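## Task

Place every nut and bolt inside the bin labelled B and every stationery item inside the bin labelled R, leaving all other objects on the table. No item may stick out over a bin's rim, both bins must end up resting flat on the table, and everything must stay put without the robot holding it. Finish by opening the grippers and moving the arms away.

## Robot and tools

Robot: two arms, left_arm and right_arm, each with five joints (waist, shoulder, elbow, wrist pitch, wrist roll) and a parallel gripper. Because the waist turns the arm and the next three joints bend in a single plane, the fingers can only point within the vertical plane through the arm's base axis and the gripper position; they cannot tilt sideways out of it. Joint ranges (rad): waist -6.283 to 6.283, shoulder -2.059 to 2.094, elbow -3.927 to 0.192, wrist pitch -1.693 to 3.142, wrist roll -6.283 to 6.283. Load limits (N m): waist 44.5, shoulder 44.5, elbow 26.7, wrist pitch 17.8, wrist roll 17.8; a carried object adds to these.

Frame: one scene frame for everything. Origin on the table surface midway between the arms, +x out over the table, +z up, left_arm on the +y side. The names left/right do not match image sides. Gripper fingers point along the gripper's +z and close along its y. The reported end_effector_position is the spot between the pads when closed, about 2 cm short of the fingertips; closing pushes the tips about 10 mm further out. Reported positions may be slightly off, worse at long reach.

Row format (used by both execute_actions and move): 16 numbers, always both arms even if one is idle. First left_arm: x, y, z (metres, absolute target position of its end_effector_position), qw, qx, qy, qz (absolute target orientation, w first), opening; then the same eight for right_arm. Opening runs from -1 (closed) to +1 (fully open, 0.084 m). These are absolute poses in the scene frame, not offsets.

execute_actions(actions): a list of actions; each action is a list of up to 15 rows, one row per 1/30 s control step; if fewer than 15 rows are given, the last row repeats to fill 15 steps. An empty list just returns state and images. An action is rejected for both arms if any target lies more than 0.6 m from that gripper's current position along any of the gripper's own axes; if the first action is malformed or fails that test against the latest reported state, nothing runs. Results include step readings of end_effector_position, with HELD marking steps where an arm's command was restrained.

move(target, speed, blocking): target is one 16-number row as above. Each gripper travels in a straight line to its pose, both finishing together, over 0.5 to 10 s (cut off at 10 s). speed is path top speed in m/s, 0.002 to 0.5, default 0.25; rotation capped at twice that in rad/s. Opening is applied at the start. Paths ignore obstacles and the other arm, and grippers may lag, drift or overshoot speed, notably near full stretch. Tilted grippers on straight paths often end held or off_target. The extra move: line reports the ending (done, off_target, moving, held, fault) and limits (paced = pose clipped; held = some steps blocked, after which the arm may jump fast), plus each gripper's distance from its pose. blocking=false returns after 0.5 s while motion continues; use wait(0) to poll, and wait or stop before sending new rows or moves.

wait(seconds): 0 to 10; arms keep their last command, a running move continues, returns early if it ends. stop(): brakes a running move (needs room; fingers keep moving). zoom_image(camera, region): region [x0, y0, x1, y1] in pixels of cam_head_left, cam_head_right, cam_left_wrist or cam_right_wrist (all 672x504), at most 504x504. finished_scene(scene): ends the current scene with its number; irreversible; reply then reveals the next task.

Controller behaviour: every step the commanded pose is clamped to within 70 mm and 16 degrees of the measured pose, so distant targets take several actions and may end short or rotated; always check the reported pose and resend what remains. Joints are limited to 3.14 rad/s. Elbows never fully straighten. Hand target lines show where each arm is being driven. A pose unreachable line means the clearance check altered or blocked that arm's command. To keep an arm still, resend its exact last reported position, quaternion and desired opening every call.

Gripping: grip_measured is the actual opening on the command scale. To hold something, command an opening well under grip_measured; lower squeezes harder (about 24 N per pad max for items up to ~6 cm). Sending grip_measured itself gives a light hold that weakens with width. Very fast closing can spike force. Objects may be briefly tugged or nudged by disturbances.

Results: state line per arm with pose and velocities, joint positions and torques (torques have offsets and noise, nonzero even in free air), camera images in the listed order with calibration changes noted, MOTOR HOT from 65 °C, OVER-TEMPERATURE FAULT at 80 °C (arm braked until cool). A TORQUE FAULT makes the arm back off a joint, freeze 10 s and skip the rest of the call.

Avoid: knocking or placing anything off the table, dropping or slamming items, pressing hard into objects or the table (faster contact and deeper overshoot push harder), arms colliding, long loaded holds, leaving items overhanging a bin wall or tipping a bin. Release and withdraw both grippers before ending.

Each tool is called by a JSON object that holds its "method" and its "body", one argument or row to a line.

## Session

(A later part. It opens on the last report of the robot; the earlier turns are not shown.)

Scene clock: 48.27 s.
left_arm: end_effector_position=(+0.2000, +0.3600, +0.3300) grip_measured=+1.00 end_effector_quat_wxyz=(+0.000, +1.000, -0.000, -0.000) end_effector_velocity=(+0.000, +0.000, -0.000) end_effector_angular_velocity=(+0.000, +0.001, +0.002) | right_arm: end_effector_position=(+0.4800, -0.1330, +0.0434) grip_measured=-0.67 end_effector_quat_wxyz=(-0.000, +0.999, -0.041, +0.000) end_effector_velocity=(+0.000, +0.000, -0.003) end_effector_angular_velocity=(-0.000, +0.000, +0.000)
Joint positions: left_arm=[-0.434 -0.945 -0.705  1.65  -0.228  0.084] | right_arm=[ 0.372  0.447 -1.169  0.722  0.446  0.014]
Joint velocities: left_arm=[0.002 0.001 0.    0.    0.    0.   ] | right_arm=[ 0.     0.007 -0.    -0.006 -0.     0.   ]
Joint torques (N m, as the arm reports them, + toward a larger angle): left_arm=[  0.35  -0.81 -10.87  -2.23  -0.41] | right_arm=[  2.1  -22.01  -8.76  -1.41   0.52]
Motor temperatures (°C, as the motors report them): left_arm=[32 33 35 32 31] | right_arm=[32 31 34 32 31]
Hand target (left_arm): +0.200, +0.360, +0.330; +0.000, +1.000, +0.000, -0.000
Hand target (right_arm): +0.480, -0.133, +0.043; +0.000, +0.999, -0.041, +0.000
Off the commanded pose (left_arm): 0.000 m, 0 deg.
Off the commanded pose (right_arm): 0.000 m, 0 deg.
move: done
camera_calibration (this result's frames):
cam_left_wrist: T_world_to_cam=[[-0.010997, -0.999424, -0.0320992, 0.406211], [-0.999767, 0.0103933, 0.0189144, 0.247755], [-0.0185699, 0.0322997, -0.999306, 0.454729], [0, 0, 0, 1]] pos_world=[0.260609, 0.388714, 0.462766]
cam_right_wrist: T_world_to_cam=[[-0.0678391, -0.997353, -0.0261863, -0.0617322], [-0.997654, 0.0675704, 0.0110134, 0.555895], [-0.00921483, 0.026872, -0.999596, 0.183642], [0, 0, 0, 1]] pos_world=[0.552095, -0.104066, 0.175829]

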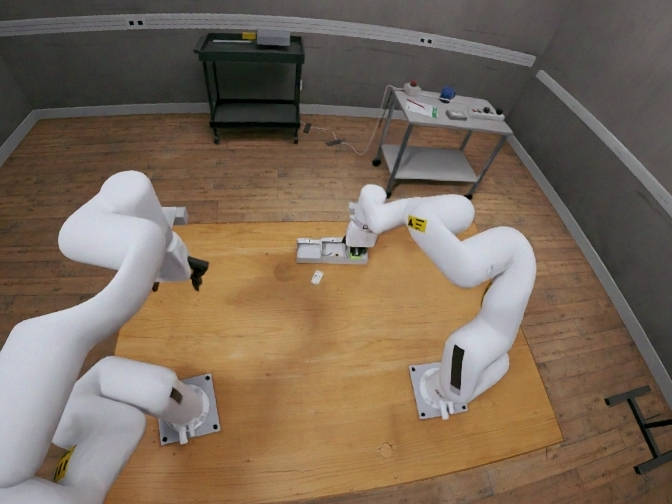

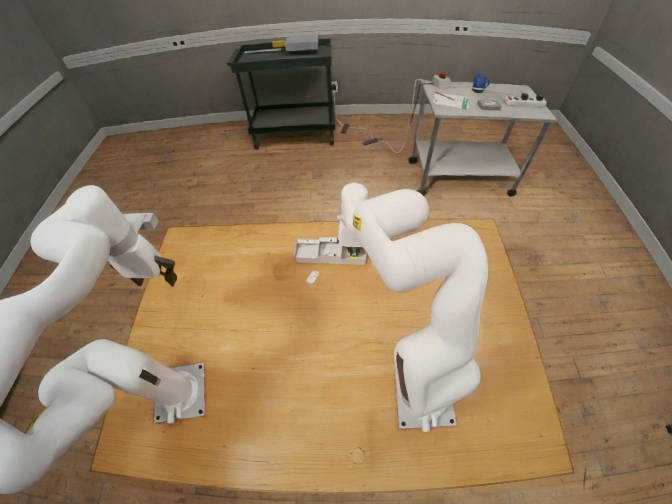

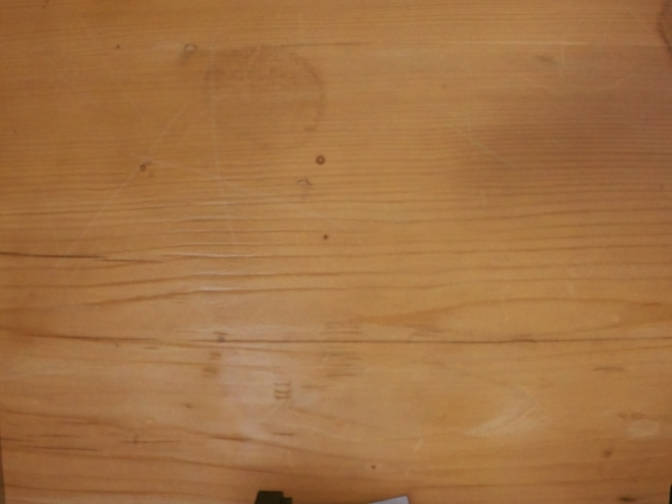

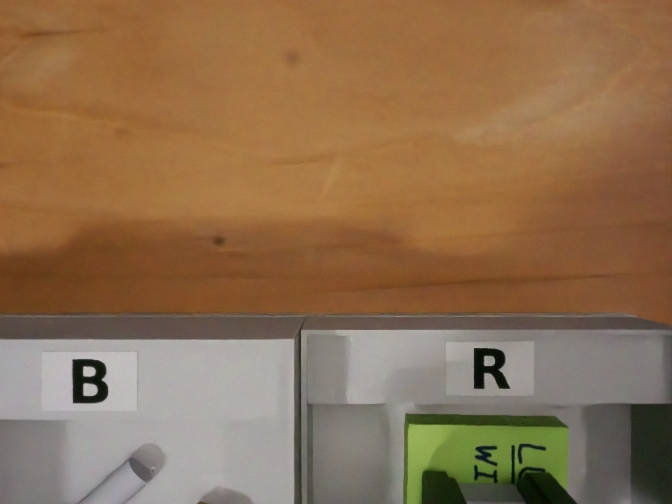

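{"method": "move", "body": {
  "target": [0.2,0.36,0.33,0,1,0,0,1,0.48,-0.133,0.040,0,0.999,-0.041,0,-1],
  "speed": 0.03
}}

{"method": "move", "body": {
  "target": [0.2,0.36,0.33,0,1,0,0,1,0.48,-0.133,0.040,0,0.999,-0.041,0,-0.4]
}}

{"method": "move", "body": {
  "target": [0.2,0.36,0.33,0,1,0,0,1,0.478,-0.134,0.10,0,0.999,-0.041,0,-0.4],
  "speed": 0.12
}}

Scene clock: 49.10 s.
left_arm: end_effector_position=(+0.2000, +0.3600, +0.3300) grip_measured=+1.00 end_effector_quat_wxyz=(+0.000, +1.000, -0.000, -0.000) end_effector_velocity=(+0.000, +0.000, -0.000) end_effector_angular_velocity=(+0.000, +0.000, +0.001) | right_arm: end_effector_position=(+0.4801, -0.1330, +0.0404) grip_measured=-0.67 end_effector_quat_wxyz=(-0.000, +0.999, -0.041, +0.000) end_effector_velocity=(+0.001, +0.000, -0.000) end_effector_angular_velocity=(+0.001, -0.003, -0.000)
Joint positions: left_arm=[-0.434 -0.945 -0.705  1.65  -0.228  0.084] | right_arm=[ 0.372  0.453 -1.169  0.716  0.446  0.014]
Joint velocities: left_arm=[ 0.001  0.    -0.     0.     0.    -0.   ] | right_arm=[-0.     0.002 -0.001 -0.004  0.     0.   ]
Joint torques (N m, as the arm reports them, + toward a larger angle): left_arm=[  0.47  -0.92 -10.96  -2.22  -0.33] | right_arm=[  1.69 -21.54  -8.59  -1.38   0.19]
Motor temperatures (°C, as the motors report them): left_arm=[32 33 35 32 31] | right_arm=[32 31 34 32 31]
Hand target (left_arm): +0.200, +0.360, +0.330; +0.000, +1.000, +0.000, -0.000
Hand target (right_arm): +0.480, -0.133, +0.040; +0.000, +0.999, -0.041, +0.000
Off the commanded pose (left_arm): 0.000 m, 0 deg.
Off the commanded pose (right_arm): 0.000 m, 0 deg.
move: done
camera_calibration (this result's frames):
cam_left_wrist: T_world_to_cam=[[-0.0109971, -0.999424, -0.0320991, 0.406211], [-0.999767, 0.0103934, 0.018914, 0.247755], [-0.0185695, 0.0322996, -0.999306, 0.454729], [0, 0, 0, 1]] pos_world=[0.260609, 0.388714, 0.462766]
cam_right_wrist: T_world_to_cam=[[-0.0678314, -0.997353, -0.0261827, -0.0617902], [-0.997654, 0.0675626, 0.0110213, 0.555981], [-0.00922315, 0.0268689, -0.999596, 0.180626], [0, 0, 0, 1]] pos_world=[0.552152, -0.104043, 0.172808]

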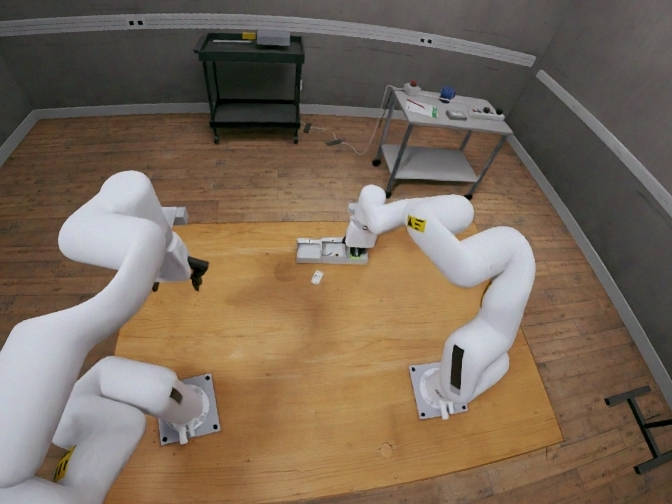

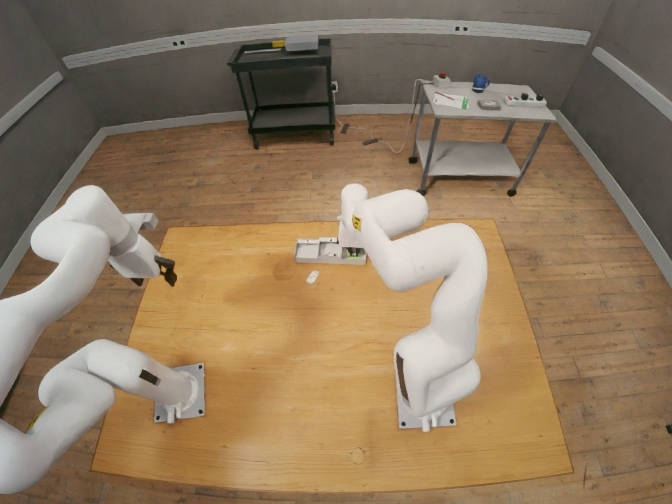

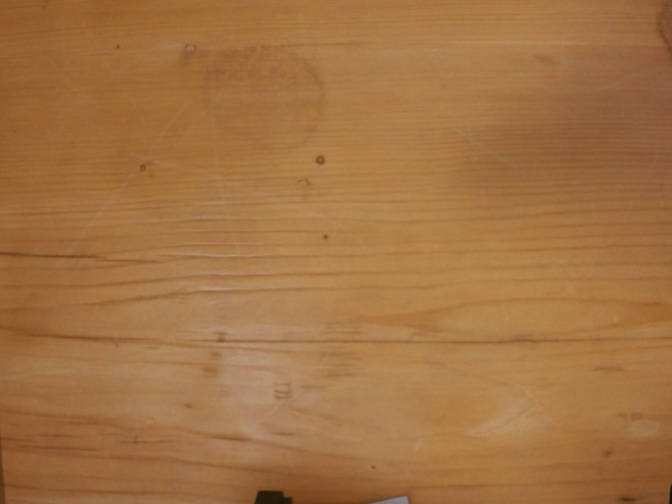

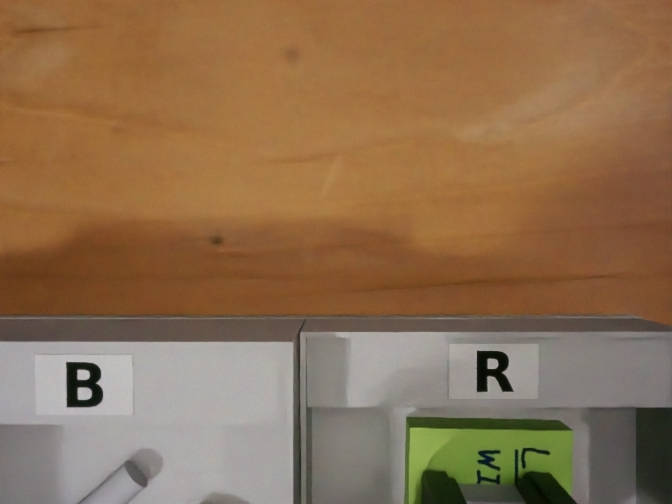

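Scene clock: 49.80 s.
left_arm: end_effector_position=(+0.2000, +0.3600, +0.3300) grip_measured=+1.00 end_effector_quat_wxyz=(+0.000, +1.000, -0.000, -0.000) end_effector_velocity=(+0.000, +0.000, +0.000) end_effector_angular_velocity=(-0.000, -0.000, +0.001) | right_arm: end_effector_position=(+0.4800, -0.1330, +0.0400) grip_measured=-0.42 end_effector_quat_wxyz=(+0.000, +0.999, -0.041, +0.000) end_effector_velocity=(-0.000, -0.000, -0.000) end_effector_angular_velocity=(-0.000, +0.000, +0.000)
Joint positions: left_arm=[-0.434 -0.945 -0.705  1.65  -0.228  0.084] | right_arm=[ 0.372  0.454 -1.169  0.715  0.446  0.026]
Joint velocities: left_arm=[ 0.    -0.    -0.     0.    -0.001 -0.   ] | right_arm=[-0.    -0.     0.001 -0.    -0.     0.   ]
Joint torques (N m, as the arm reports them, + toward a larger angle): left_arm=[  0.57  -1.32 -10.75  -2.12  -0.24] | right_arm=[  2.17 -22.02  -8.55  -1.35   0.3 ]
Motor temperatures (°C, as the motors report them): left_arm=[32 33 35 32 31] | right_arm=[32 31 34 32 31]
Hand target (left_arm): +0.200, +0.360, +0.330; +0.000, +1.000, -0.000, -0.000
Hand target (right_arm): +0.480, -0.133, +0.040; +0.000, +0.999, -0.041, +0.000
Off the commanded pose (left_arm): 0.000 m, 0 deg.
Off the commanded pose (right_arm): 0.000 m, 0 deg.
move: done
camera_calibration (this result's frames):
cam_left_wrist: T_world_to_cam=[[-0.0109971, -0.999424, -0.0320992, 0.406211], [-0.999767, 0.0103934, 0.0189142, 0.247755], [-0.0185697, 0.0322997, -0.999306, 0.454729], [0, 0, 0, 1]] pos_world=[0.260609, 0.388714, 0.462766]
cam_right_wrist: T_world_to_cam=[[-0.0678441, -0.997356, -0.0260478, -0.0618484], [-0.99765, 0.0675686, 0.0113143, 0.555874], [-0.00952439, 0.0267542, -0.999597, 0.180381], [0, 0, 0, 1]] pos_world=[0.55209, -0.10407, 0.172408]

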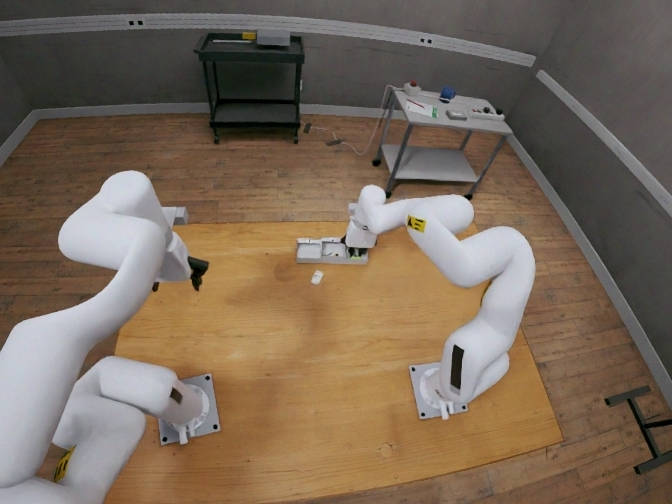

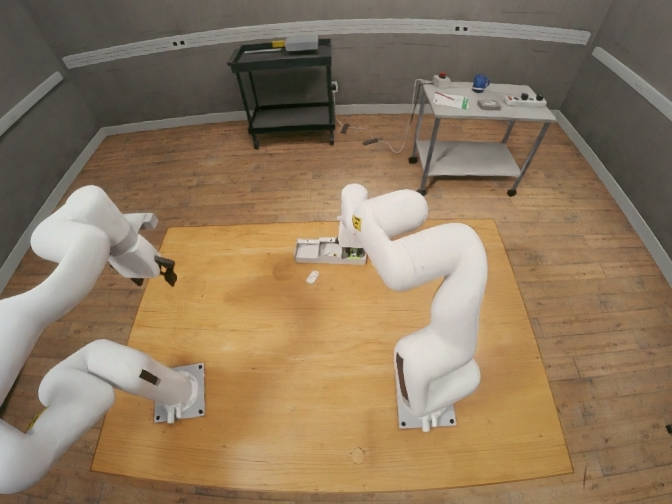

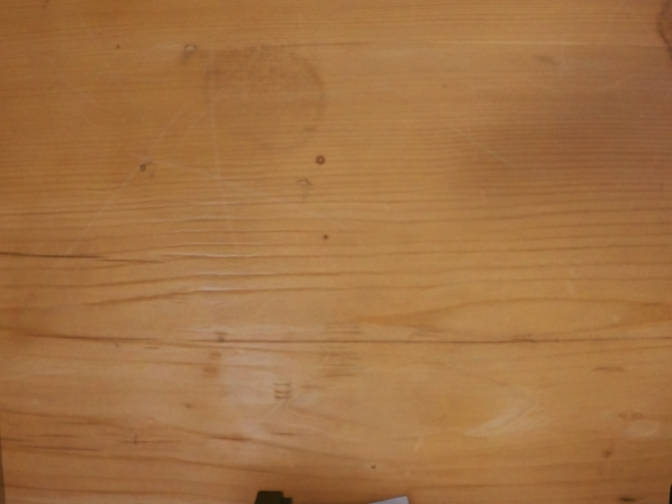

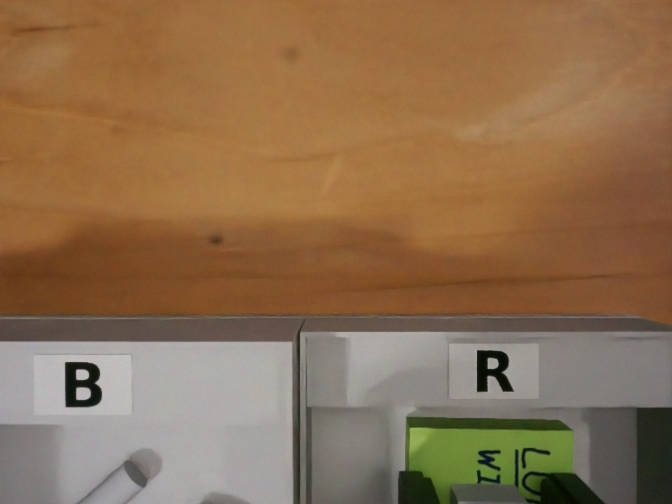

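Scene clock: 50.90 s.
left_arm: end_effector_position=(+0.2000, +0.3600, +0.3300) grip_measured=+1.00 end_effector_quat_wxyz=(+0.000, +1.000, -0.000, -0.000) end_effector_velocity=(-0.000, -0.000, +0.000) end_effector_angular_velocity=(-0.000, -0.000, -0.001) | right_arm: end_effector_position=(+0.4779, -0.1340, +0.0996) grip_measured=-0.42 end_effector_quat_wxyz=(+0.000, +0.999, -0.041, -0.000) end_effector_velocity=(+0.001, +0.000, +0.004) end_effector_angular_velocity=(+0.001, -0.004, +0.000)
Joint positions: left_arm=[-0.434 -0.945 -0.705  1.65  -0.228  0.084] | right_arm=[ 0.372  0.337 -1.191  0.854  0.445  0.026]
Joint velocities: left_arm=[-0.001  0.    -0.    -0.     0.     0.   ] | right_arm=[ 0.    -0.006 -0.004  0.006  0.    -0.   ]
Joint torques (N m, as the arm reports them, + toward a larger angle): left_arm=[ -0.07  -0.99 -10.85  -2.25  -0.29] | right_arm=[  1.81 -21.17  -8.97  -1.44   0.62]
Motor temperatures (°C, as the motors report them): left_arm=[32 33 35 32 31] | right_arm=[32 31 34 32 31]
Hand target (left_arm): +0.200, +0.360, +0.330; +0.000, +1.000, +0.000, -0.000
Hand target (right_arm): +0.478, -0.134, +0.100; +0.000, +0.999, -0.041, +0.000
Off the commanded pose (left_arm): 0.000 m, 0 deg.
Off the commanded pose (right_arm): 0.000 m, 0 deg.
move: done
camera_calibration (this result's frames):
cam_left_wrist: T_world_to_cam=[[-0.010997, -0.999424, -0.0320992, 0.406211], [-0.999767, 0.0103933, 0.0189143, 0.247755], [-0.0185698, 0.0322997, -0.999306, 0.454729], [0, 0, 0, 1]] pos_world=[0.260609, 0.388714, 0.462766]
cam_right_wrist: T_world_to_cam=[[-0.0678544, -0.997359, -0.0258884, -0.0614712], [-0.997646, 0.0675713, 0.0116612, 0.553166], [-0.00988113, 0.0266187, -0.999597, 0.240127], [0, 0, 0, 1]] pos_world=[0.550066, -0.105079, 0.231988]

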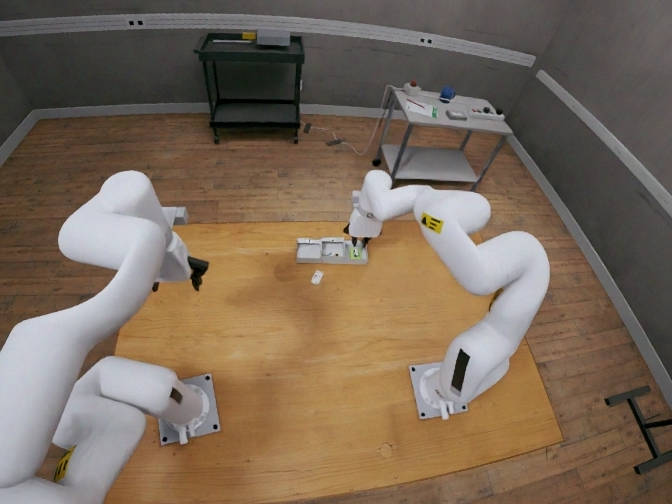

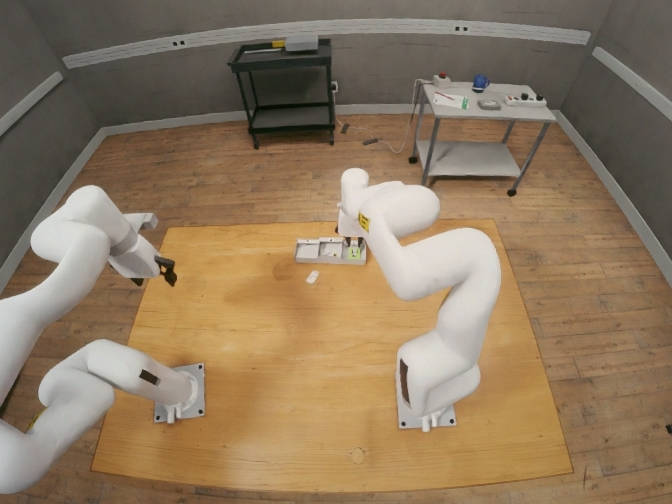

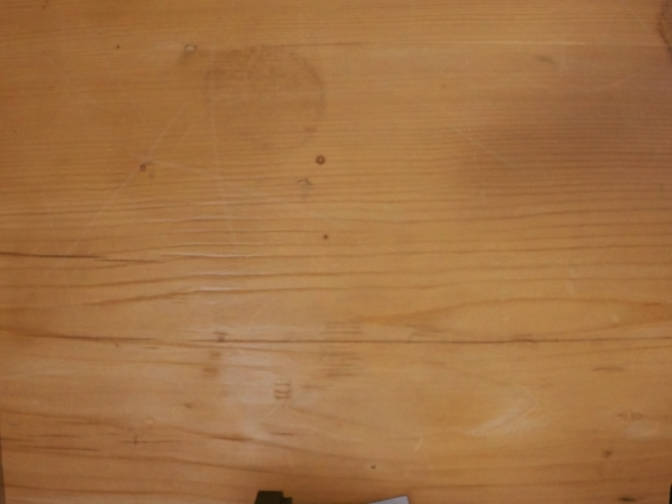

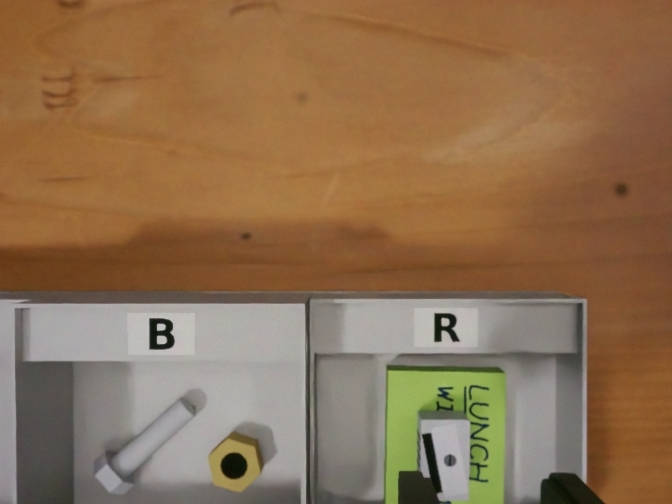

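Placed. Move clear so the camera views everything.

{"method": "move", "body": {
  "target": [0.2,0.36,0.33,0,1,0,0,1,0.37,-0.10,0.20,0,1,0,0,-0.4],
  "speed": 0.2
}}

Scene clock: 52.47 s.
left_arm: end_effector_position=(+0.2000, +0.3600, +0.3300) grip_measured=+1.00 end_effector_quat_wxyz=(+0.000, +1.000, -0.000, -0.000) end_effector_velocity=(+0.000, -0.000, -0.000) end_effector_angular_velocity=(+0.000, +0.001, -0.002) | right_arm: end_effector_position=(+0.3702, -0.1000, +0.1999) grip_measured=-0.42 end_effector_quat_wxyz=(+0.000, +1.000, -0.000, -0.000) end_effector_velocity=(-0.001, +0.000, +0.003) end_effector_angular_velocity=(+0.001, -0.002, +0.000)
Joint positions: left_arm=[-0.434 -0.945 -0.705  1.65  -0.228  0.084] | right_arm=[ 0.53  -0.065 -0.985  1.051  0.521  0.026]
Joint velocities: left_arm=[-0.001  0.001  0.    -0.     0.001 -0.   ] | right_arm=[ 0.002 -0.007  0.001  0.004  0.002  0.   ]
Joint torques (N m, as the arm reports them, + toward a larger angle): left_arm=[  0.55  -0.85 -10.98  -2.17  -0.11] | right_arm=[  1.75 -16.66 -10.06  -1.47   0.33]
Motor temperatures (°C, as the motors report them): left_arm=[32 33 35 32 31] | right_arm=[32 31 34 32 31]
Hand target (left_arm): +0.200, +0.360, +0.330; +0.000, +1.000, -0.000, -0.000
Hand target (right_arm): +0.370, -0.100, +0.200; +0.000, +1.000, +0.000, -0.000
Off the commanded pose (left_arm): 0.000 m, 0 deg.
Off the commanded pose (right_arm): 0.000 m, 0 deg.
move: done
camera_calibration (this result's frames):
cam_left_wrist: T_world_to_cam=[[-0.0109971, -0.999424, -0.0320992, 0.406211], [-0.999767, 0.0103934, 0.0189142, 0.247755], [-0.0185697, 0.0322997, -0.999306, 0.454729], [0, 0, 0, 1]] pos_world=[0.260609, 0.388714, 0.462766]
cam_right_wrist: T_world_to_cam=[[0.0139062, -0.999569, -0.0258549, -0.0627683], [-0.999831, -0.0142115, 0.011662, 0.434852], [-0.0120244, 0.0256883, -0.999598, 0.339122], [0, 0, 0, 1]] pos_world=[0.439729, -0.0652728, 0.332291]

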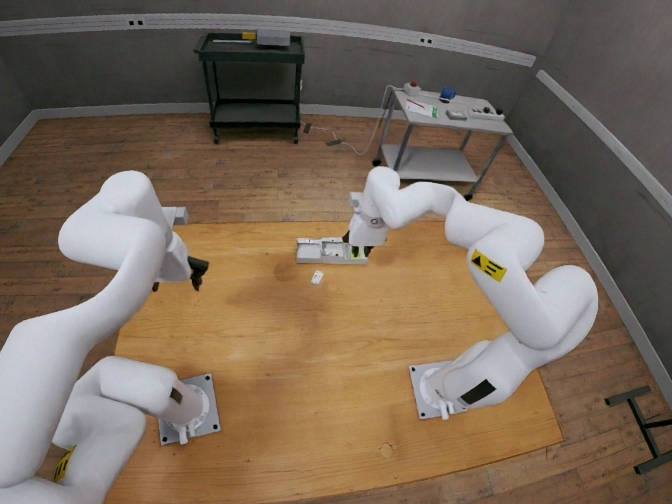

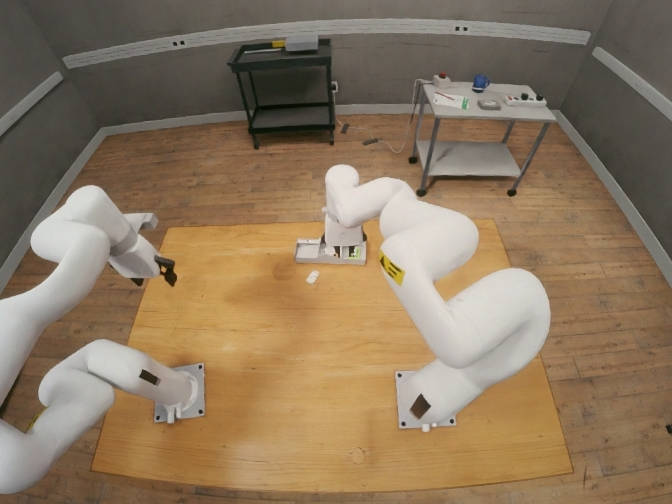

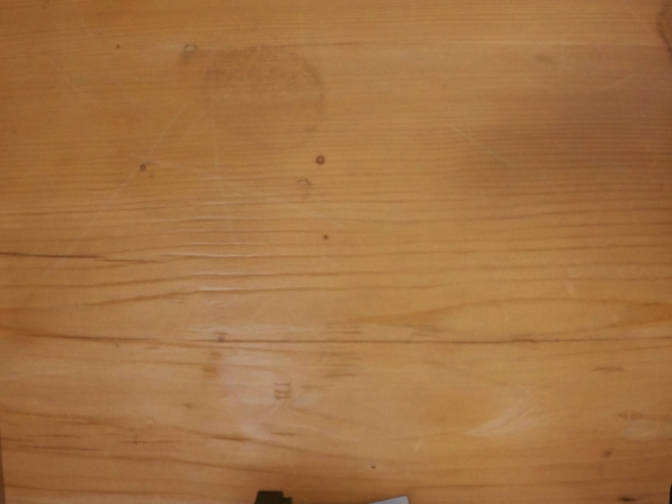

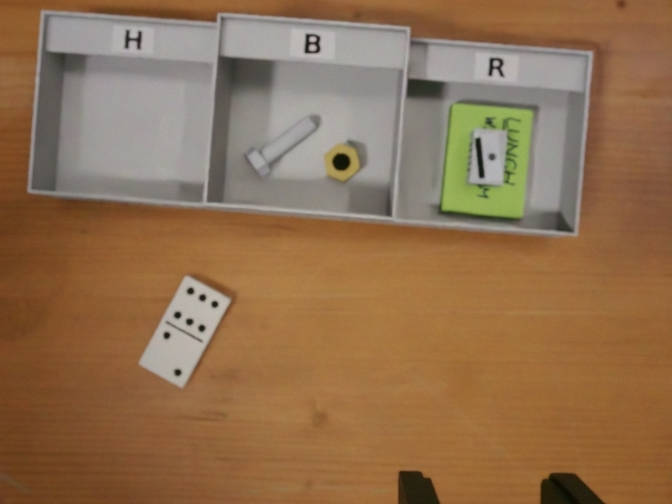

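{"method": "finished_scene", "body": {
  "scene": 1
}}

The scene is finished: the task was done.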